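# Replace tarnished stack block, move it to bare bench

## Task

Take the tarnished block out of the tall stack and put a clean block from the heap in its place, set the tarnished block on the empty bench, and finish with both grippers released.

## Robot and tools

Robot: two arms, left_arm and right_arm, each ending in a parallel two-finger gripper. The names are only labels and say nothing about which side of an image an arm appears on. Sometimes an outside force briefly pulls on a held part or nudges a loose object. Nothing may leave the table, and the arms must not strike or shove each other hard.

World frame: the origin sits on the table surface midway between the arms; +x points out across the table, +z points up, and left_arm is on the +y side. Each result prints a state line, left_arm: ... | right_arm: ..., with end_effector_position (metres) and end_effector_quat_wxyz in this frame. The printed position can be slightly wrong, more so when the arm reaches far. end_effector_position is the spot between the finger pads, roughly 1 cm behind the tips.

Gripper axes: fingers point along the gripper's own +z and open and close along its y. All offsets you send are in these gripper axes, not the world axes.

The 14-number row (used by execute_actions and move): one flat list for both arms, each value in [-1, 1]. Order: dx, dy, dz, rx, ry, rz, opening for left_arm, then the same seven for right_arm. Always send all 14, even when one arm is idle. dx..rz are an offset, not a pose: they describe a target relative to that gripper's pose as shown in the most recent result (if no result in this scene has shown it yet, or for later calls within one reply, relative to where the gripper is when the action begins). Scale: 1.0 equals 0.6 m for dx, dy, dz and 180 degrees for rotation; rx, ry, rz form one rotation vector. The opening is absolute, not an offset: +1 fully open (0.094 m), -1 closed.

execute_actions, argument actions (a list holding at most one item), optional pictures (boolean, default includes images). An empty list just reports the state. An action item {"rows": [...], "steps": n} plays up to 15 rows, one per control step of 1/30 s (n up to 15, default 15); if rows run out, the last row repeats. Every row is measured from the same reference pose, not from the previous row. A wait item {"steps": n} (n up to 300) sends nothing and returns once n steps have elapsed since the previous result, your thinking time included. A refused call does nothing.

move, arguments target (one 14-number row as above) and speed (m/s, 0.002 to 0.5, default 0.25; turning capped at twice that in rad/s). Both grippers follow straight paths that finish together, lasting 0.5 to 10 s; longer ones are cut off at 10 s before arriving. Openings are applied at the start. Paths ignore obstacles and the other arm, grippers can lag, drift or overshoot the speed, especially near full arm extension. Faster contact hits harder, and aiming further past a contact presses harder. The result adds a move: line giving the ending (done, off_target, moving, held, fault) and active limits, plus each gripper's distance from its target. limits=paced: the command was clipped; limits=held: some steps were blocked, after which the arm may jump fast.

wait, argument seconds (0 to 10): lets time pass without new commands.

zoom_image, arguments camera (cam_head_left, cam_head_right, cam_left_wrist, cam_right_wrist) and region [x0, y0, x1, y1] in image pixels from the top-left, at most 504 by 504. Returns a closer view of the latest image.

finished_scene, argument scene (the current scene number): ends the scene irreversibly and grades it; the goal must be achieved and must persist. Its result states the next task if any.

Cameras: all four images are 504x504; the two head cameras are fixed, the wrist cameras (fisheye) ride on the hands. Calibration data is given with intrinsics and world-to-camera transforms; actual cameras may be off by a couple of degrees and millimetres.

Control behaviour: each step, the command is clipped to within 70 mm and 16 degrees of the measured pose; damped inverse kinematics then favours position over orientation. After an action ends, an arm only continues to its last clipped pose, so check the result and send the remainder next. Arms tend to finish a centimetre or more low, and zero offsets let them sag further. To hold an arm steady, send the correction back to its desired pose in the first call of a reply and zeros afterward, raising the aim if it still droops. Zeros are not a pause; they steer back to the reference pose. A Hand target line shows where the controller is currently driving each gripper. The simulation keeps running while you think.

Gripping: grip_measured reports finger opening on the command scale (may be off by about 1 mm per gripper). To hold something, command about 0.03 below grip_measured; less gives a lighter grip. Pad force tops out near 50 to 62 N, weaker on very thin parts.

Result warnings: pose unreachable means a clearance check altered or blocked that arm's command; HELD marks steps not delivered; FAULT means an arm stopped. Holding loads heats motors: MOTOR HOT appears from 85 °C, and at 100 °C an OVER-TEMPERATURE FAULT makes the arm go limp and drop what it carries, so avoid long holds. Joint limits per arm (rad): waist -2.880 to 2.880, shoulder 0.000 to 3.142, elbow 0.000 to 3.019, wrist pitch -1.693 to 1.571, wrist yaw -1.571 to 1.571, wrist roll -2.094 to 2.094; elbows cannot fully straighten.

Avoid drops, slips, slamming, hard collisions and heavy pushing; move smoothly.

Each tool is called after "Call:" as name(argument=value, ...), one argument or row to a line, values as JSON.

## Session

Call:
execute_actions(
  actions=[],
)

Scene clock: 0.00 s of 7120.00 s.
left_arm: end_effector_position=(+0.0866, +0.4342, +0.1567) grip_measured=+1.000 end_effector_quat_wxyz=(-0.009, -0.390, +0.920, -0.029) | right_arm: end_effector_position=(+0.7634, -0.5861, +0.2468) grip_measured=+1.000 end_effector_quat_wxyz=(+0.744, +0.493, +0.450, +0.003)
Joint positions: left_arm=[ 1.329  0.925  0.736 -1.44   0.02   0.55   0.094] | right_arm=[-0.403  2.219  1.753  0.591  0.535  0.771  0.094]
Joint velocities: left_arm=[-0.015 -0.005 -0.002 -0.007 -0.037  0.007  0.   ] | right_arm=[ 0.005 -0.015 -0.007  0.007  0.022 -0.066  0.   ]
Hand target (left_arm): +0.088, +0.443, +0.167; -0.000, -0.390, +0.921, -0.018
Hand target (right_arm): +0.766, -0.587, +0.276; +0.758, +0.488, +0.433, +0.012

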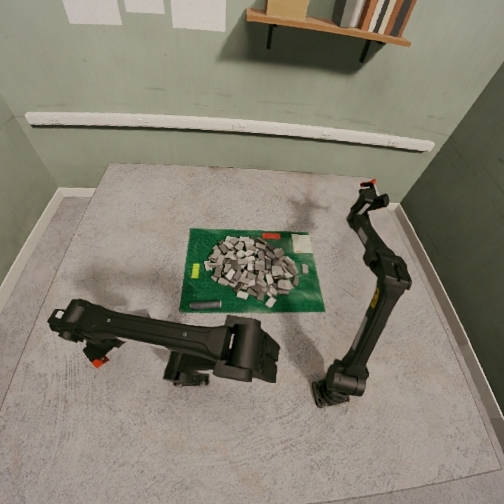

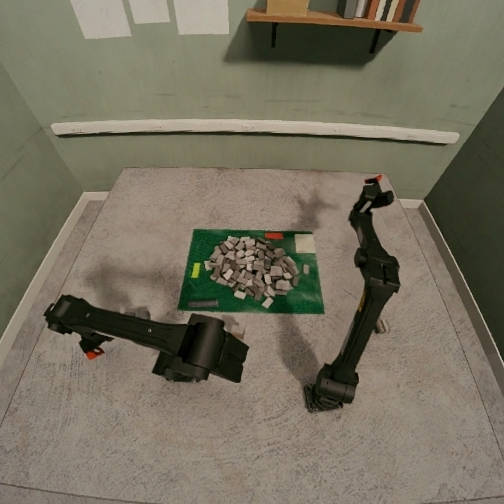

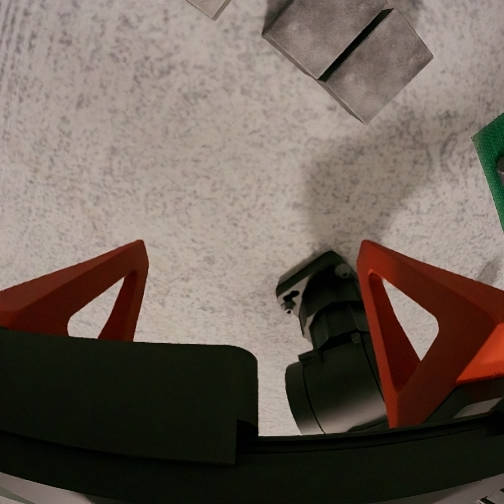

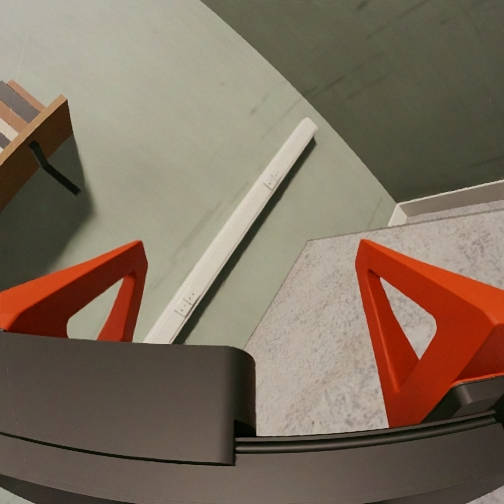

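Call:
move(
  target=[0,0,0,0,0,0,1,-0.255,0.008,-0.8,0.002,0.586,-0.388,1],
  speed=0.4,
)

Call:
zoom_image(
  camera="cam_head_right",
  region=[170,210,430,400],
)

Call:
zoom_image(
  camera="cam_head_left",
  region=[170,210,430,400],
)

Scene clock: 18.27 s of 7120.00 s.
left_arm: end_effector_position=(+0.0866, +0.4342, +0.1567) grip_measured=+1.000 end_effector_quat_wxyz=(-0.009, -0.390, +0.920, -0.029) | right_arm: end_effector_position=(+0.3431, -0.3077, +0.2716) grip_measured=+1.000 end_effector_quat_wxyz=(-0.039, +0.006, +0.999, -0.005)
Joint positions: left_arm=[ 1.329  0.925  0.736 -1.44   0.02   0.55   0.094] | right_arm=[-0.24   1.402  1.406 -1.651  0.019 -0.113  0.094]
Joint velocities: left_arm=[ 0.015  0.005 -0.002 -0.012 -0.022 -0.007  0.   ] | right_arm=[-0.005  0.005 -0.007 -0.007 -0.007 -0.037  0.   ]
Hand target (left_arm): +0.087, +0.434, +0.157; -0.009, -0.390, +0.920, -0.029
Hand target (right_arm): +0.352, -0.307, +0.303; -0.005, -0.002, +1.000, -0.011
Off the commanded pose (left_arm): 0.000 m, 0 deg.
Off the commanded pose (right_arm): 0.031 m, 5 deg.
After step 90, 12.03 s passed at rest.
move: off_target (right_arm)
camera_calibration (this result's frames):
cam_right_wrist: T_world_to_cam=[[-0.00322662, -0.999857, 0.0166106, -0.314098], [-0.758279, 0.0132753, 0.651795, 0.087246], [-0.651922, -0.0104924, -0.758214, 0.553666], [0, 0, 0, 1]] pos_world=[0.42609, -0.309402, 0.368148]

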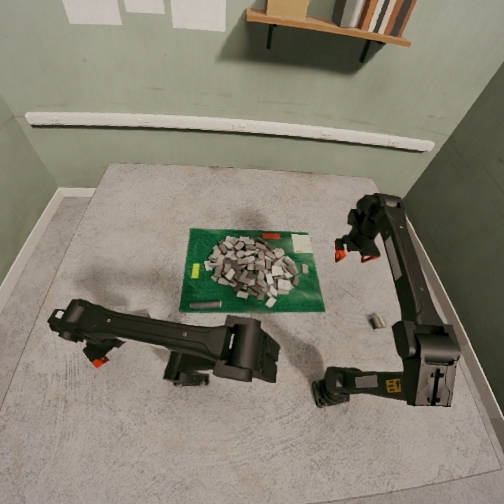

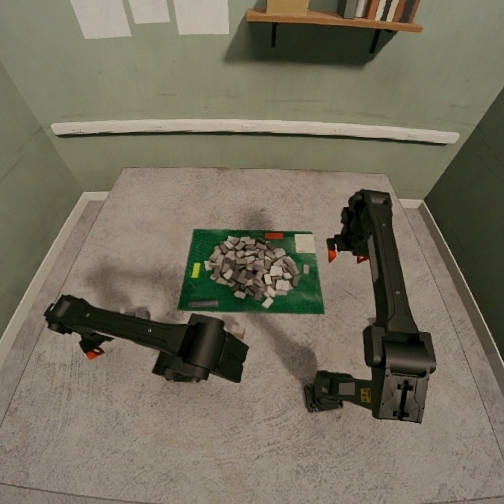

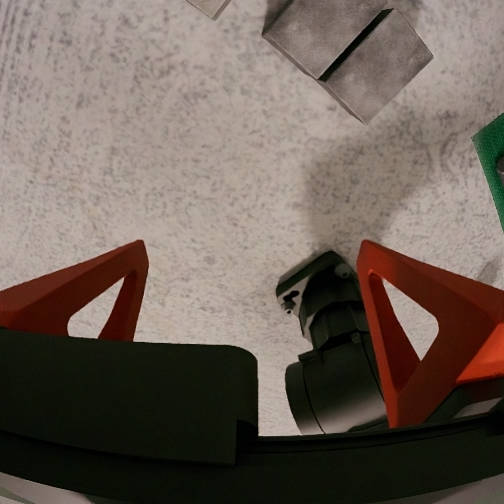

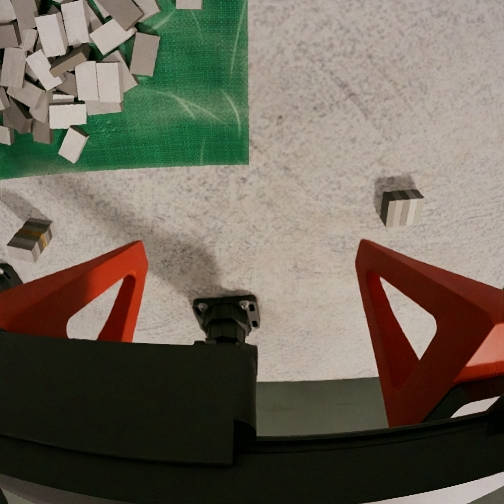

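Region (170, 210, 430, 400) of cam_head_right's 504x504 image, scaled by 1.938, with more detail than that image has; it fills the top 368 rows of this view, and the rest is white.

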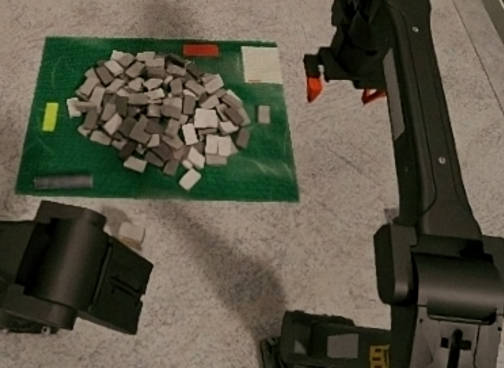

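Region (170, 210, 430, 400) of cam_head_left's 504x504 image, scaled by 1.938, with more detail than that image has; it fills the top 368 rows of this view, and the rest is white.

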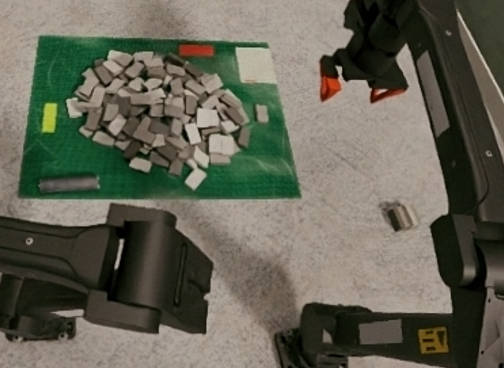

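Call:
move(
  target=[-0.078,-0.42,-0.185,-0.019,-0.006,0.255,1,0,0,0,0,0,0,1],
  speed=0.4,
)

Call:
zoom_image(
  camera="cam_head_right",
  region=[200,280,290,370],
)

Call:
zoom_image(
  camera="cam_right_wrist",
  region=[0,170,130,300],
)

Call:
zoom_image(
  camera="cam_right_wrist",
  region=[340,150,470,280],
)

Scene clock: 27.20 s of 7120.00 s.
left_arm: end_effector_position=(+0.2896, +0.3009, +0.2582) grip_measured=+1.000 end_effector_quat_wxyz=(-0.023, +0.004, +1.000, +0.002) | right_arm: end_effector_position=(+0.3430, -0.3076, +0.2716) grip_measured=+1.000 end_effector_quat_wxyz=(-0.039, +0.005, +0.999, -0.005)
Joint positions: left_arm=[ 0.24   1.046  1.076 -1.644 -0.016  0.268  0.094] | right_arm=[-0.24   1.402  1.406 -1.651  0.019 -0.116  0.094]
Joint velocities: left_arm=[-0.005 -0.005 -0.017 -0.012  0.037  0.051  0.   ] | right_arm=[-0.005 -0.005  0.007 -0.012 -0.007 -0.022  0.   ]
Hand target (left_arm): +0.299, +0.303, +0.276; -0.004, +0.000, +1.000, +0.009
Hand target (right_arm): +0.343, -0.308, +0.272; -0.039, +0.006, +0.999, -0.005
Off the commanded pose (left_arm): 0.022 m, 3 deg.
Off the commanded pose (right_arm): 0.000 m, 0 deg.
After step 90, 4.53 s passed at rest.
move: off_target (left_arm)
camera_calibration (this result's frames):
cam_left_wrist: T_world_to_cam=[[-0.00261295, -0.999969, -0.00742992, 0.300075], [-0.782275, -0.00258434, 0.622928, 0.0717799], [-0.622928, 0.00743992, -0.782244, 0.504781], [0, 0, 0, 1]] pos_world=[0.371378, 0.296496, 0.352378]
cam_right_wrist: T_world_to_cam=[[-0.000558318, -0.999866, 0.0163544, -0.314935], [-0.758049, 0.0110895, 0.652104, 0.0863353], [-0.652198, -0.0120333, -0.757953, 0.553161], [0, 0, 0, 1]] pos_world=[0.426041, -0.309194, 0.368121]

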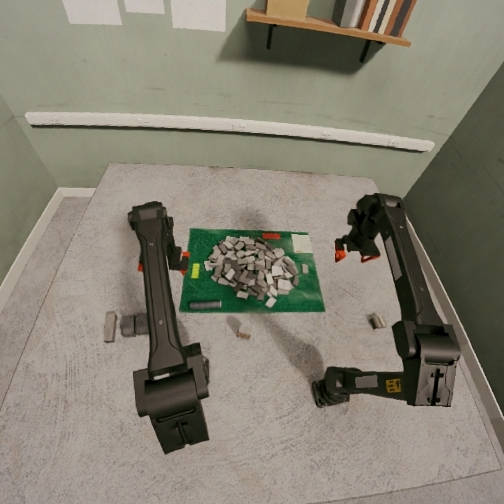

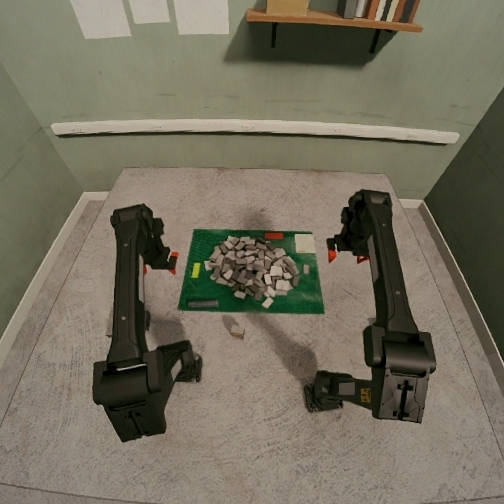

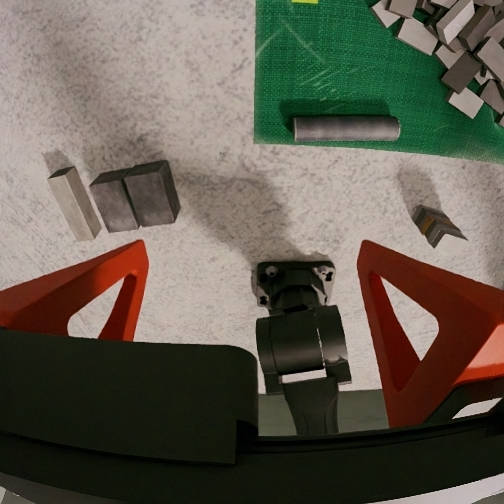

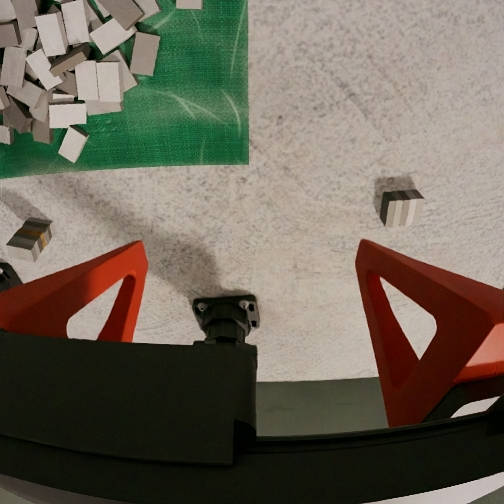

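Region (200, 280, 290, 370) of cam_head_right's 504x504 image, scaled by 5.600, with more detail than that image has.

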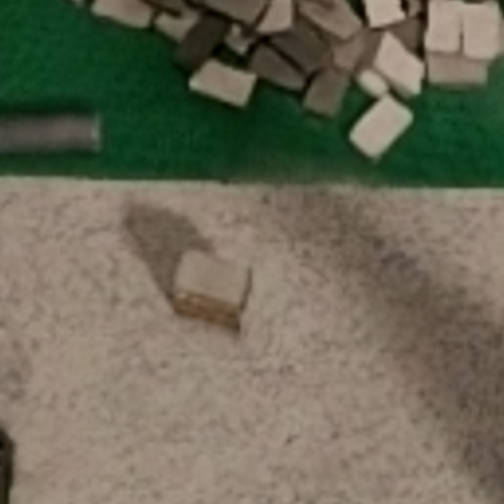

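Region (0, 170, 130, 300) of cam_right_wrist's 504x504 image, scaled by 3.877, with more detail than that image has.

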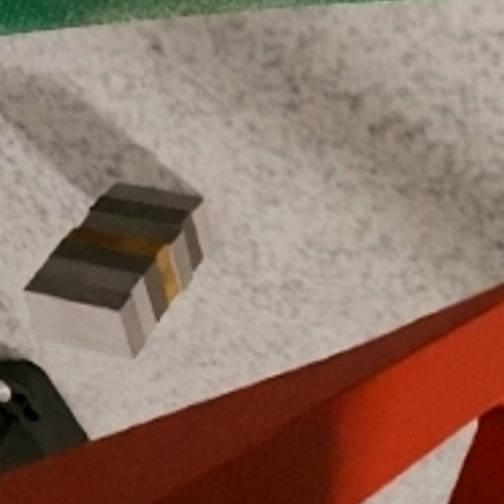

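Region (340, 150, 470, 280) of cam_right_wrist's 504x504 image, scaled by 3.877, with more detail than that image has.

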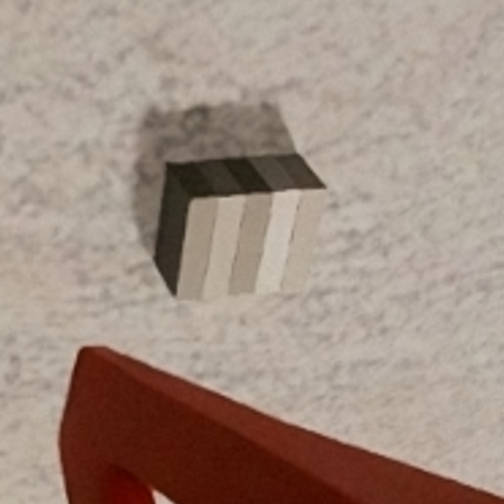

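Call:
move(
  target=[0.193,-0.443,0.15,0,-0.02,0.1,0.4,0,0,0,0,0,0,1],
)

Scene clock: 40.30 s of 7120.00 s.
left_arm: end_effector_position=(+0.1729, +0.0390, +0.1695) grip_measured=+0.402 end_effector_quat_wxyz=(+0.009, +0.164, +0.986, +0.012) | right_arm: end_effector_position=(+0.3430, -0.3076, +0.2716) grip_measured=+1.000 end_effector_quat_wxyz=(-0.039, +0.005, +0.999, -0.005)
Joint positions: left_arm=[-0.995  0.959  0.79  -1.407 -0.029 -0.645  0.066] | right_arm=[-0.24   1.402  1.406 -1.651  0.019 -0.116  0.094]
Joint velocities: left_arm=[-0.005 -0.005 -0.022  0.002 -0.051  0.022  0.001] | right_arm=[-0.005 -0.015 -0.002 -0.017 -0.007 -0.037  0.   ]
Hand target (left_arm): +0.174, +0.037, +0.171; +0.014, +0.160, +0.987, +0.009
Hand target (right_arm): +0.343, -0.308, +0.272; -0.039, +0.005, +0.999, -0.005
Off the commanded pose (left_arm): 0.006 m, 2 deg.
Off the commanded pose (right_arm): 0.000 m, 0 deg.
After step 90, 8.23 s passed at rest.
move: done
camera_calibration (this result's frames):
cam_left_wrist: T_world_to_cam=[[-0.318813, -0.947362, -0.0293796, 0.0935707], [-0.780028, 0.244639, 0.575942, 0.0330198], [-0.538438, 0.206534, -0.816963, 0.348173], [0, 0, 0, 1]] pos_world=[0.243058, 0.00865774, 0.268176]
cam_right_wrist: T_world_to_cam=[[-0.000558318, -0.999866, 0.0163544, -0.314935], [-0.758049, 0.0110895, 0.652104, 0.0863353], [-0.652198, -0.0120333, -0.757953, 0.553161], [0, 0, 0, 1]] pos_world=[0.426041, -0.309194, 0.368121]

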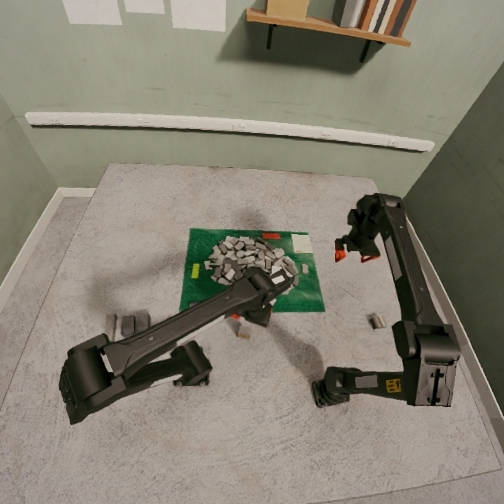

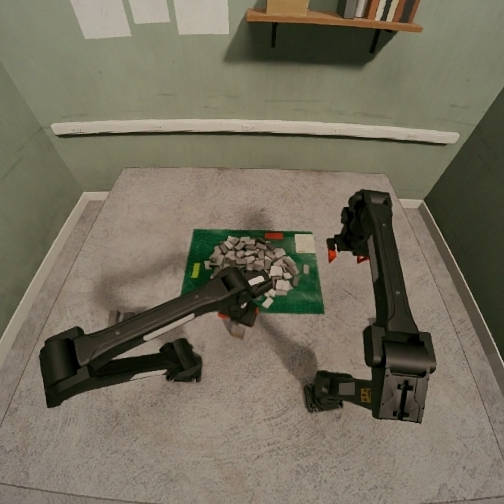

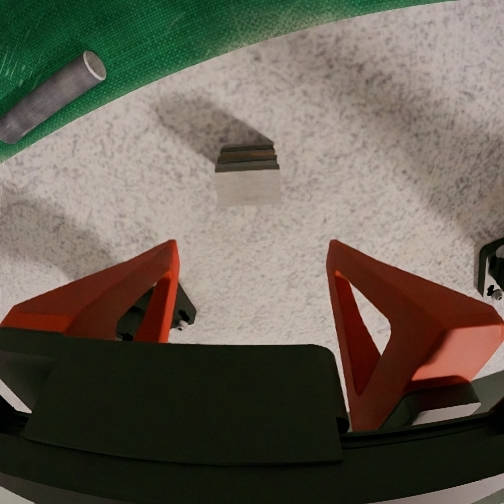

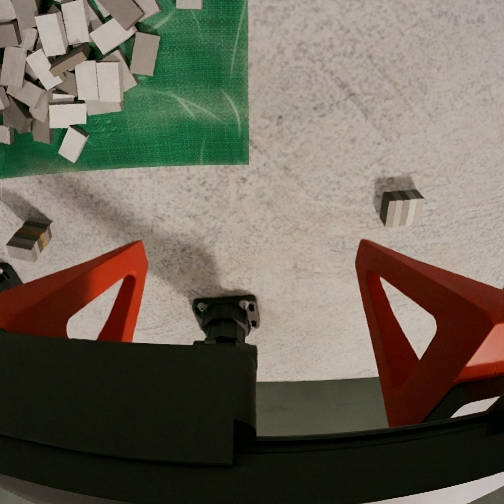

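Call:
move(
  target=[0.02,0.005,0.14,0,0.006,0,0.4,0,0,0,0,0,0,1],
  speed=0.15,
)

Scene clock: 49.10 s of 7120.00 s.
left_arm: end_effector_position=(+0.1632, +0.0510, +0.0846) grip_measured=+0.402 end_effector_quat_wxyz=(-0.003, +0.163, +0.986, +0.018) | right_arm: end_effector_position=(+0.3430, -0.3076, +0.2716) grip_measured=+1.000 end_effector_quat_wxyz=(-0.039, +0.005, +0.999, -0.005)
Joint positions: left_arm=[-0.995  1.015  0.589 -1.176 -0.021 -0.647  0.066] | right_arm=[-0.24   1.402  1.406 -1.651  0.019 -0.116  0.094]
Joint velocities: left_arm=[-0.005 -0.015 -0.012  0.017 -0.095 -0.007 -0.001] | right_arm=[-0.005 -0.005 -0.012  0.017 -0.007 -0.037  0.   ]
Hand target (left_arm): +0.164, +0.047, +0.085; -0.001, +0.164, +0.986, +0.013
Hand target (right_arm): +0.343, -0.308, +0.272; -0.039, +0.005, +0.999, -0.005
Off the commanded pose (left_arm): 0.004 m, 1 deg.
Off the commanded pose (right_arm): 0.000 m, 0 deg.
After step 90, 4.87 s passed at rest.
move: done
camera_calibration (this result's frames):
cam_left_wrist: T_world_to_cam=[[-0.316855, -0.947681, -0.0387796, 0.0998127], [-0.76863, 0.232605, 0.595905, 0.0684579], [-0.555708, 0.218623, -0.802118, 0.272077], [0, 0, 0, 1]] pos_world=[0.23544, 0.0191847, 0.181314]
cam_right_wrist: T_world_to_cam=[[-0.000558318, -0.999866, 0.0163544, -0.314935], [-0.758049, 0.0110895, 0.652104, 0.0863353], [-0.652198, -0.0120333, -0.757953, 0.553161], [0, 0, 0, 1]] pos_world=[0.426041, -0.309194, 0.368121]

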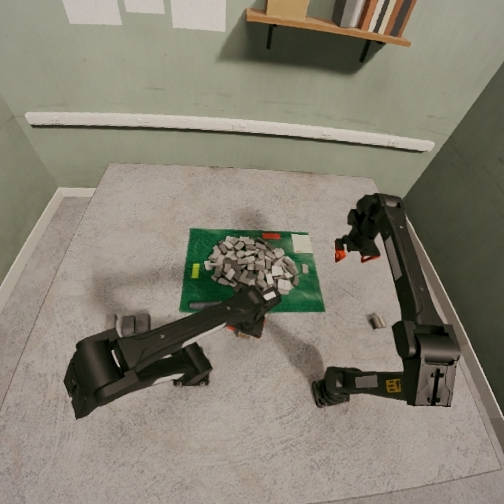

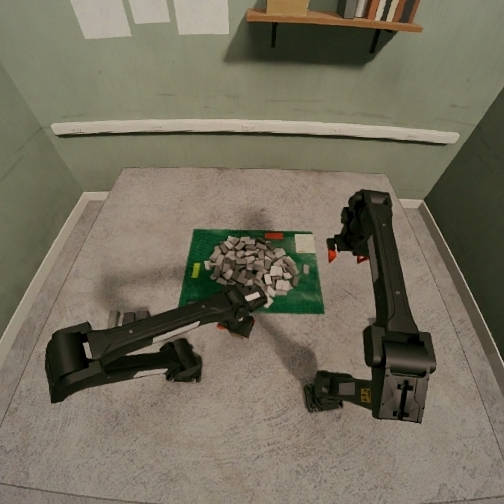

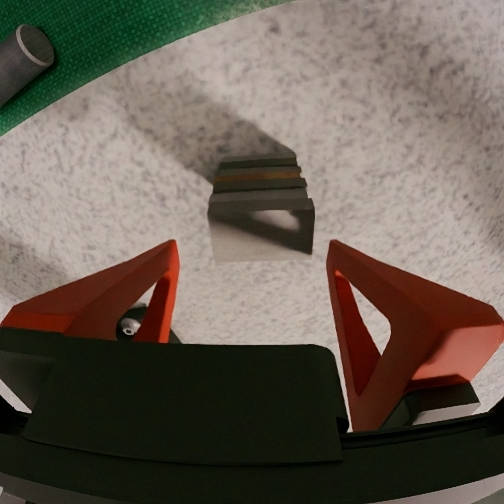

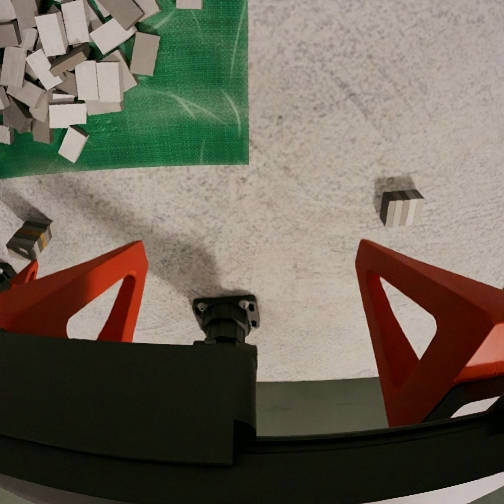

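Call:
move(
  target=[-0.006,-0.013,0.046,0.01,0,0.008,0.4,0,0,0,0,0,0,1],
  speed=0.05,
)

Call:
zoom_image(
  camera="cam_right_wrist",
  region=[0,190,100,290],
)

Scene clock: 60.93 s of 7120.00 s.
left_arm: end_effector_position=(+0.1630, +0.0448, +0.0584) grip_measured=+0.402 end_effector_quat_wxyz=(-0.005, +0.172, +0.985, +0.005) | right_arm: end_effector_position=(+0.3430, -0.3076, +0.2716) grip_measured=+1.000 end_effector_quat_wxyz=(-0.039, +0.005, +0.999, -0.005)
Joint positions: left_arm=[-0.995  1.064  0.542 -1.063  0.    -0.628  0.066] | right_arm=[-0.24   1.402  1.406 -1.651  0.019 -0.116  0.094]
Joint velocities: left_arm=[-0.005 -0.005 -0.007 -0.007  0.007  0.007  0.   ] | right_arm=[-0.015 -0.005 -0.017 -0.002 -0.066 -0.037  0.   ]
Hand target (left_arm): +0.164, +0.043, +0.057; -0.006, +0.175, +0.985, +0.003
Hand target (right_arm): +0.343, -0.308, +0.272; -0.039, +0.005, +0.999, -0.005
Off the commanded pose (left_arm): 0.002 m, 0 deg.
Off the commanded pose (right_arm): 0.000 m, 0 deg.
After step 90, 7.97 s passed at rest.
move: done
camera_calibration (this result's frames):
cam_left_wrist: T_world_to_cam=[[-0.334644, -0.942273, -0.0116364, 0.0938949], [-0.758715, 0.26209, 0.596372, 0.0824229], [-0.558896, 0.208401, -0.802624, 0.253289], [0, 0, 0, 1]] pos_world=[0.235519, 0.0140866, 0.155234]
cam_right_wrist: T_world_to_cam=[[-0.000558318, -0.999866, 0.0163544, -0.314935], [-0.758049, 0.0110895, 0.652104, 0.0863353], [-0.652198, -0.0120333, -0.757953, 0.553161], [0, 0, 0, 1]] pos_world=[0.426041, -0.309194, 0.368121]

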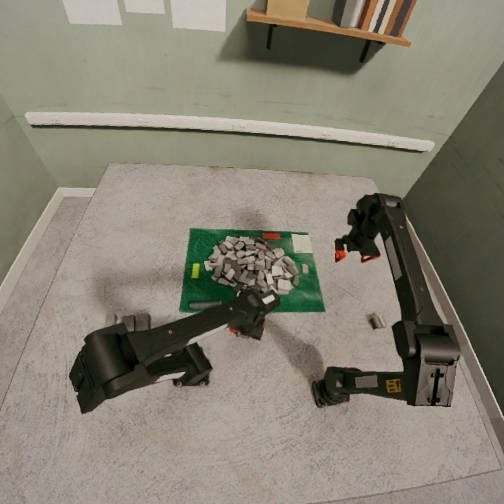

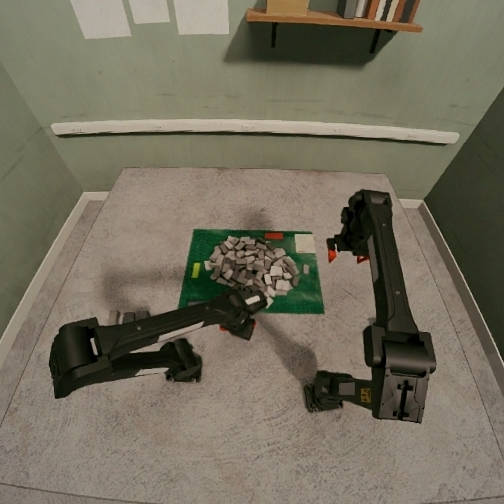

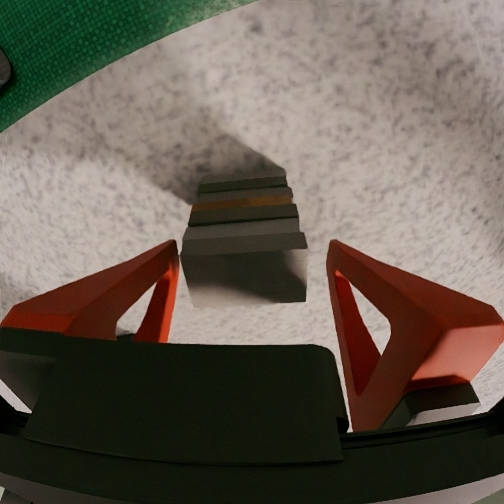

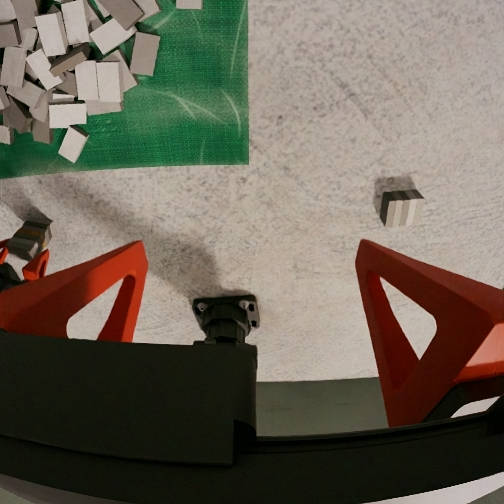

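Region (0, 190, 100, 290) of cam_right_wrist's 504x504 image, scaled by 5.040, with more detail than that image has.

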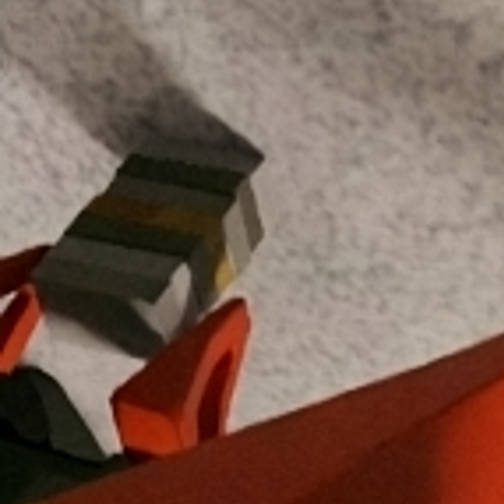

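Call:
move(
  target=[-0.008,0.006,0.006,0,0,-0.022,0.15,0,0,0,0,0,0,1],
  speed=0.03,
)

Call:
zoom_image(
  camera="cam_right_wrist",
  region=[0,190,100,290],
)

Scene clock: 68.70 s of 7120.00 s.
left_arm: end_effector_position=(+0.1655, +0.0450, +0.0578) grip_measured=+0.152 end_effector_quat_wxyz=(-0.004, +0.150, +0.989, +0.004) | right_arm: end_effector_position=(+0.3430, -0.3076, +0.2716) grip_measured=+1.000 end_effector_quat_wxyz=(-0.039, +0.005, +0.999, -0.005)
Joint positions: left_arm=[-0.986  1.067  0.542 -1.058  0.    -0.663  0.054] | right_arm=[-0.24   1.402  1.406 -1.651  0.019 -0.116  0.094]
Joint velocities: left_arm=[-0.005 -0.015 -0.012  0.007 -0.066  0.051 -0.002] | right_arm=[-0.005 -0.005 -0.017  0.002 -0.051 -0.037  0.   ]
Hand target (left_arm): +0.168, +0.047, +0.055; -0.005, +0.138, +0.990, +0.005
Hand target (right_arm): +0.343, -0.308, +0.272; -0.039, +0.005, +0.999, -0.005
Off the commanded pose (left_arm): 0.005 m, 1 deg.
Off the commanded pose (right_arm): 0.000 m, 0 deg.
After step 90, 3.37 s passed at rest.
move: done
camera_calibration (this result's frames):
cam_left_wrist: T_world_to_cam=[[-0.292248, -0.956289, -0.0101514, 0.0885109], [-0.770927, 0.229292, 0.594219, 0.088235], [-0.565918, 0.181485, -0.804239, 0.256667], [0, 0, 0, 1]] pos_world=[0.239142, 0.0178291, 0.154889]
cam_right_wrist: T_world_to_cam=[[-0.000558318, -0.999866, 0.0163544, -0.314935], [-0.758049, 0.0110895, 0.652104, 0.0863353], [-0.652198, -0.0120333, -0.757953, 0.553161], [0, 0, 0, 1]] pos_world=[0.426041, -0.309194, 0.368121]

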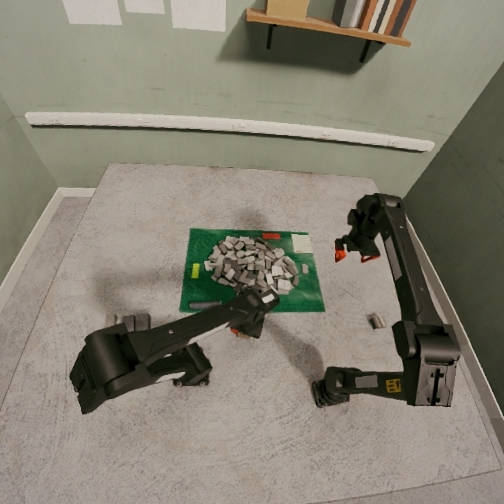

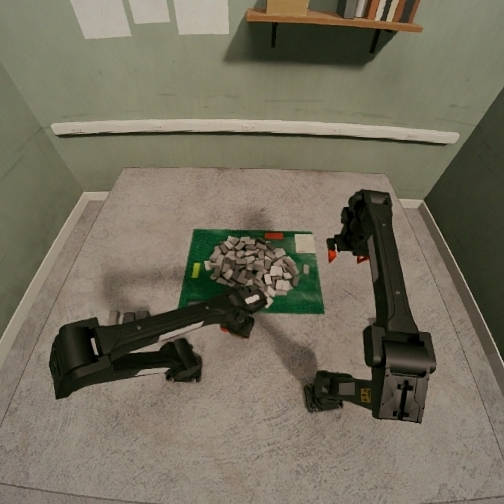

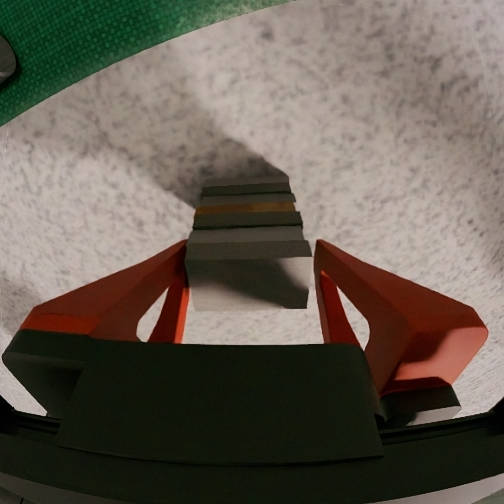

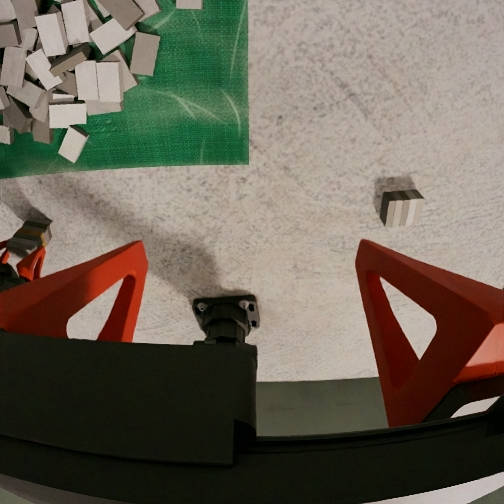

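Region (0, 190, 100, 290) of cam_right_wrist's 504x504 image, scaled by 5.040, with more detail than that image has.

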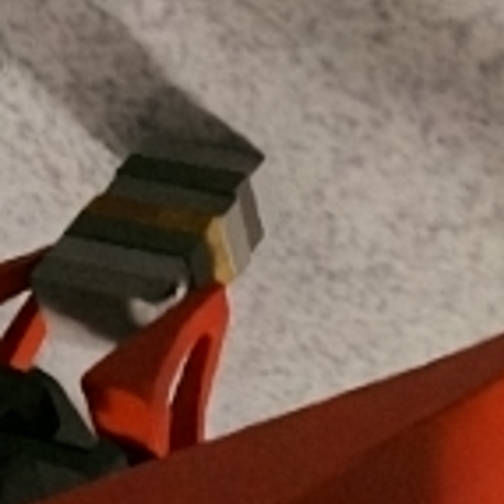

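Call:
move(
  target=[-0.006,0.007,0.01,0,0,-0.012,0.12,0,0,0,0,0,0,1],
  speed=0.03,
)

Call:
move(
  target=[0,0,0,0,0,0,-0.16,0,0,0,0,0,0,1],
)

Call:
zoom_image(
  camera="cam_right_wrist",
  region=[0,190,100,290],
)

Scene clock: 75.17 s of 7120.00 s.
left_arm: end_effector_position=(+0.1669, +0.0470, +0.0545) grip_measured=+0.122 end_effector_quat_wxyz=(-0.003, +0.143, +0.990, +0.003) | right_arm: end_effector_position=(+0.3430, -0.3076, +0.2716) grip_measured=+1.000 end_effector_quat_wxyz=(-0.039, +0.005, +0.999, -0.005)
Joint positions: left_arm=[-0.976  1.069  0.534 -1.045  0.    -0.668  0.053] | right_arm=[-0.24   1.402  1.406 -1.651  0.019 -0.116  0.094]
Joint velocities: left_arm=[ 0.005  0.005  0.012 -0.002 -0.066 -0.037  0.   ] | right_arm=[ 0.005 -0.005  0.007 -0.007  0.007 -0.081  0.   ]
Hand target (left_arm): +0.170, +0.048, +0.052; -0.004, +0.131, +0.991, +0.004
Hand target (right_arm): +0.343, -0.308, +0.272; -0.039, +0.005, +0.999, -0.005
Off the commanded pose (left_arm): 0.004 m, 1 deg.
Off the commanded pose (right_arm): 0.000 m, 0 deg.
After step 90, 2.63 s passed at rest.
move: done
camera_calibration (this result's frames):
cam_left_wrist: T_world_to_cam=[[-0.27798, -0.960542, -0.0092458, 0.0884929], [-0.774803, 0.218517, 0.593237, 0.0920406], [-0.567809, 0.172072, -0.804975, 0.255226], [0, 0, 0, 1]] pos_world=[0.240832, 0.0209714, 0.151667]
cam_right_wrist: T_world_to_cam=[[-0.000558318, -0.999866, 0.0163544, -0.314935], [-0.758049, 0.0110895, 0.652104, 0.0863353], [-0.652198, -0.0120333, -0.757953, 0.553161], [0, 0, 0, 1]] pos_world=[0.426041, -0.309194, 0.368121]

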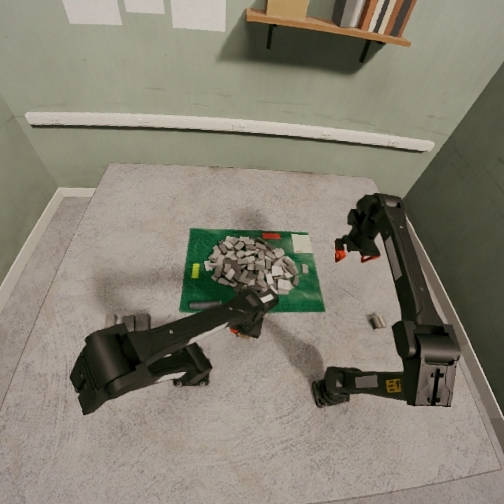

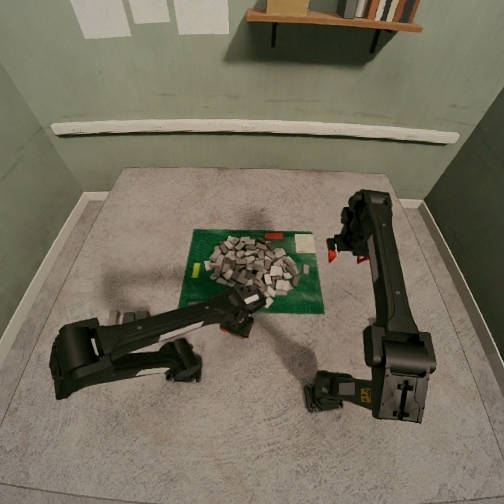

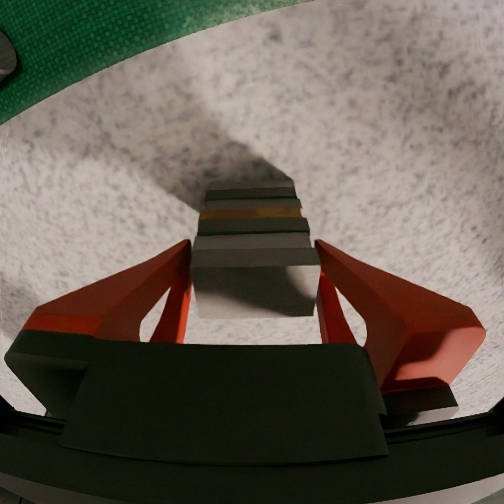

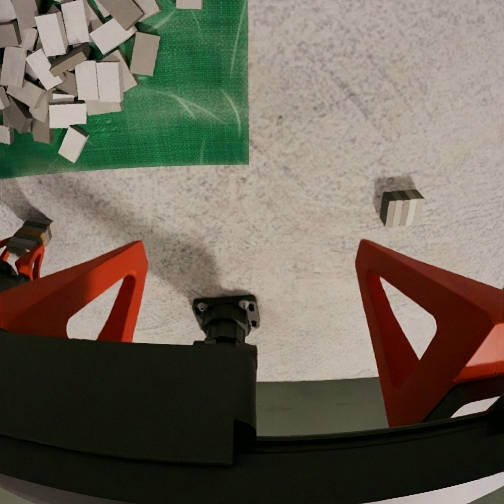

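Scene clock: 75.67 s of 7120.00 s.
left_arm: end_effector_position=(+0.1670, +0.0469, +0.0545) grip_measured=-0.059 end_effector_quat_wxyz=(-0.003, +0.143, +0.990, +0.003) | right_arm: end_effector_position=(+0.3430, -0.3076, +0.2716) grip_measured=+1.000 end_effector_quat_wxyz=(-0.039, +0.005, +0.999, -0.005)
Joint positions: left_arm=[-0.976  1.069  0.534 -1.045  0.    -0.668  0.044] | right_arm=[-0.24   1.402  1.406 -1.651  0.019 -0.116  0.094]
Joint velocities: left_arm=[-0.005  0.015  0.012 -0.007  0.066  0.051 -0.001] | right_arm=[ 0.005  0.005 -0.007 -0.012 -0.007 -0.051  0.   ]
Hand target (left_arm): +0.167, +0.047, +0.054; -0.003, +0.143, +0.990, +0.003
Hand target (right_arm): +0.343, -0.308, +0.272; -0.039, +0.005, +0.999, -0.005
Off the commanded pose (left_arm): 0.000 m, 0 deg.
Off the commanded pose (right_arm): 0.000 m, 0 deg.
move: done
camera_calibration (this result's frames):
cam_left_wrist: T_world_to_cam=[[-0.277978, -0.960545, -0.00900815, 0.0884213], [-0.774934, 0.218702, 0.592998, 0.0921261], [-0.567631, 0.171821, -0.805154, 0.255261], [0, 0, 0, 1]] pos_world=[0.240865, 0.0209251, 0.15169]
cam_right_wrist: T_world_to_cam=[[-0.000558318, -0.999866, 0.0163544, -0.314935], [-0.758049, 0.0110895, 0.652104, 0.0863353], [-0.652198, -0.0120333, -0.757953, 0.553161], [0, 0, 0, 1]] pos_world=[0.426041, -0.309194, 0.368121]

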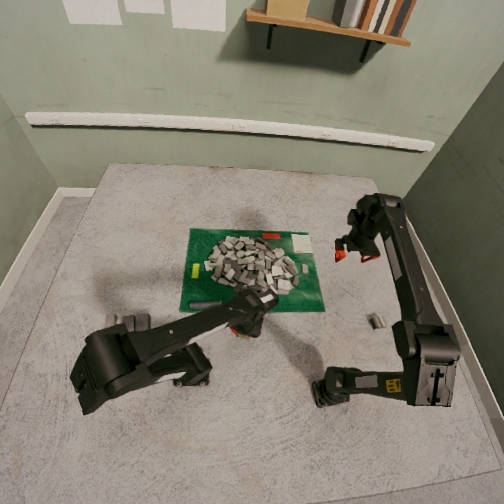

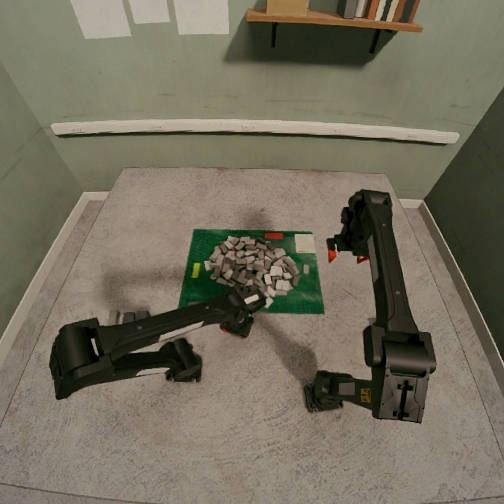

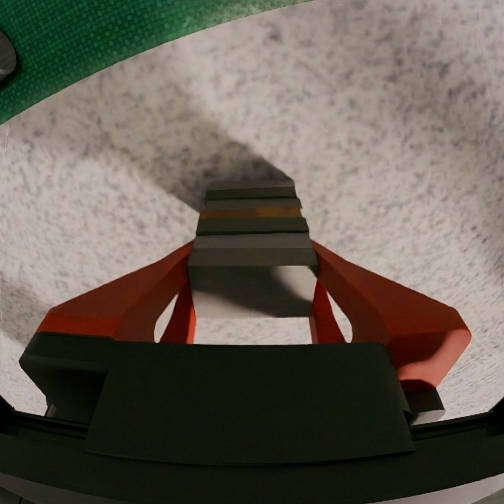

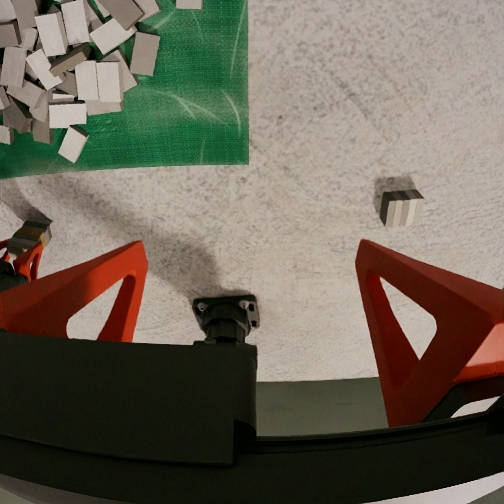

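Region (0, 190, 100, 290) of cam_right_wrist's 504x504 image, scaled by 5.040, with more detail than that image has.

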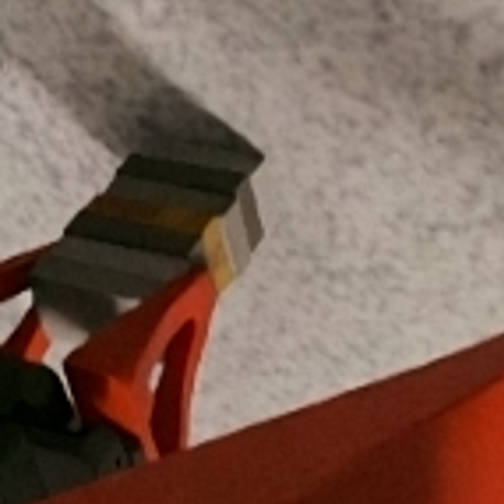

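Call:
move(
  target=[0,0,-0.035,0,0,0,-0.12,0,0,0,0,0,0,1],
  speed=0.03,
)

Call:
zoom_image(
  camera="cam_right_wrist",
  region=[0,190,100,290],
)

Scene clock: 80.37 s of 7120.00 s.
left_arm: end_effector_position=(+0.1582, +0.0593, +0.0595) grip_measured=-0.059 end_effector_quat_wxyz=(-0.019, +0.143, +0.989, +0.020) | right_arm: end_effector_position=(+0.3430, -0.3076, +0.2716) grip_measured=+1.000 end_effector_quat_wxyz=(-0.039, +0.005, +0.999, -0.005)
Joint positions: left_arm=[-0.976  1.046  0.534 -1.113  0.    -0.668  0.044] | right_arm=[-0.24   1.402  1.406 -1.651  0.019 -0.116  0.094]
Joint velocities: left_arm=[ 0.005  0.005 -0.002  0.002 -0.022 -0.022  0.   ] | right_arm=[-0.015  0.005  0.012  0.007  0.007 -0.007  0.   ]
Hand target (left_arm): +0.167, +0.047, +0.075; -0.003, +0.143, +0.990, +0.003
Hand target (right_arm): +0.343, -0.308, +0.272; -0.039, +0.005, +0.999, -0.005
Off the commanded pose (left_arm): 0.022 m, 3 deg.
Off the commanded pose (right_arm): 0.000 m, 0 deg.
After step 90, 0.73 s passed at rest.
move: off_target (left_arm)
camera_calibration (this result's frames):
cam_left_wrist: T_world_to_cam=[[-0.278594, -0.959676, -0.0375072, 0.0996719], [-0.758865, 0.196026, 0.621046, 0.0767513], [-0.588651, 0.201483, -0.782876, 0.252449], [0, 0, 0, 1]] pos_world=[0.234616, 0.0297435, 0.153708]
cam_right_wrist: T_world_to_cam=[[-0.000558318, -0.999866, 0.0163544, -0.314935], [-0.758049, 0.0110895, 0.652104, 0.0863353], [-0.652198, -0.0120333, -0.757953, 0.553161], [0, 0, 0, 1]] pos_world=[0.426041, -0.309194, 0.368121]

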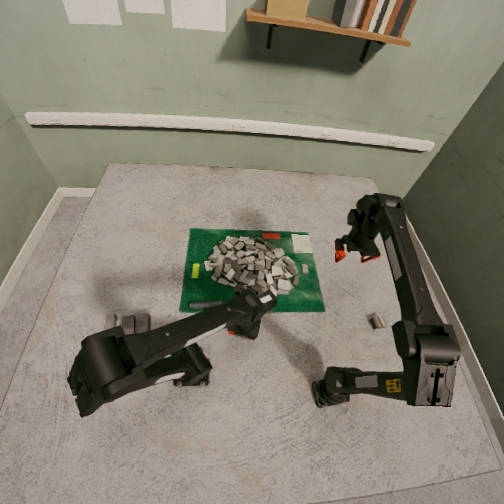

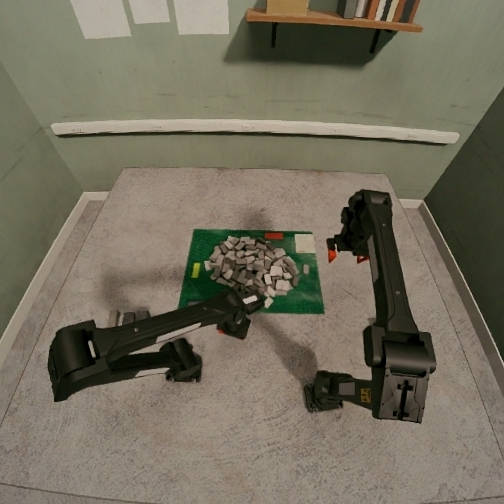

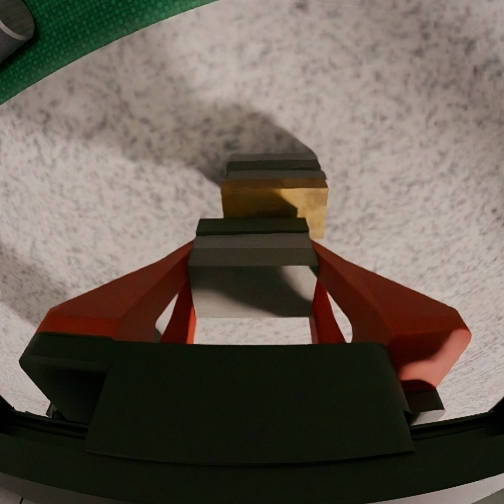

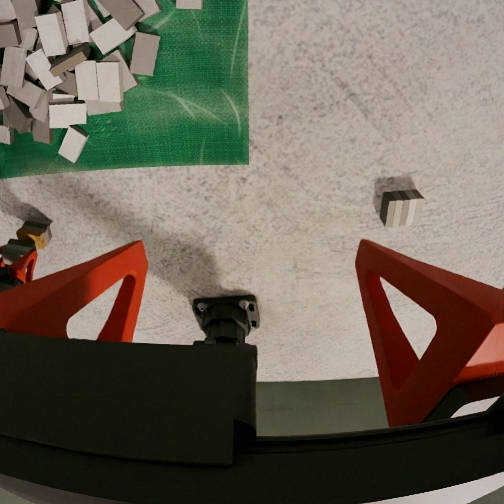

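Region (0, 190, 100, 290) of cam_right_wrist's 504x504 image, scaled by 5.040, with more detail than that image has.

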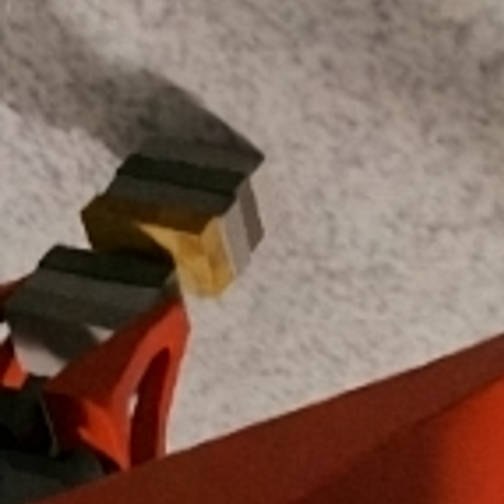

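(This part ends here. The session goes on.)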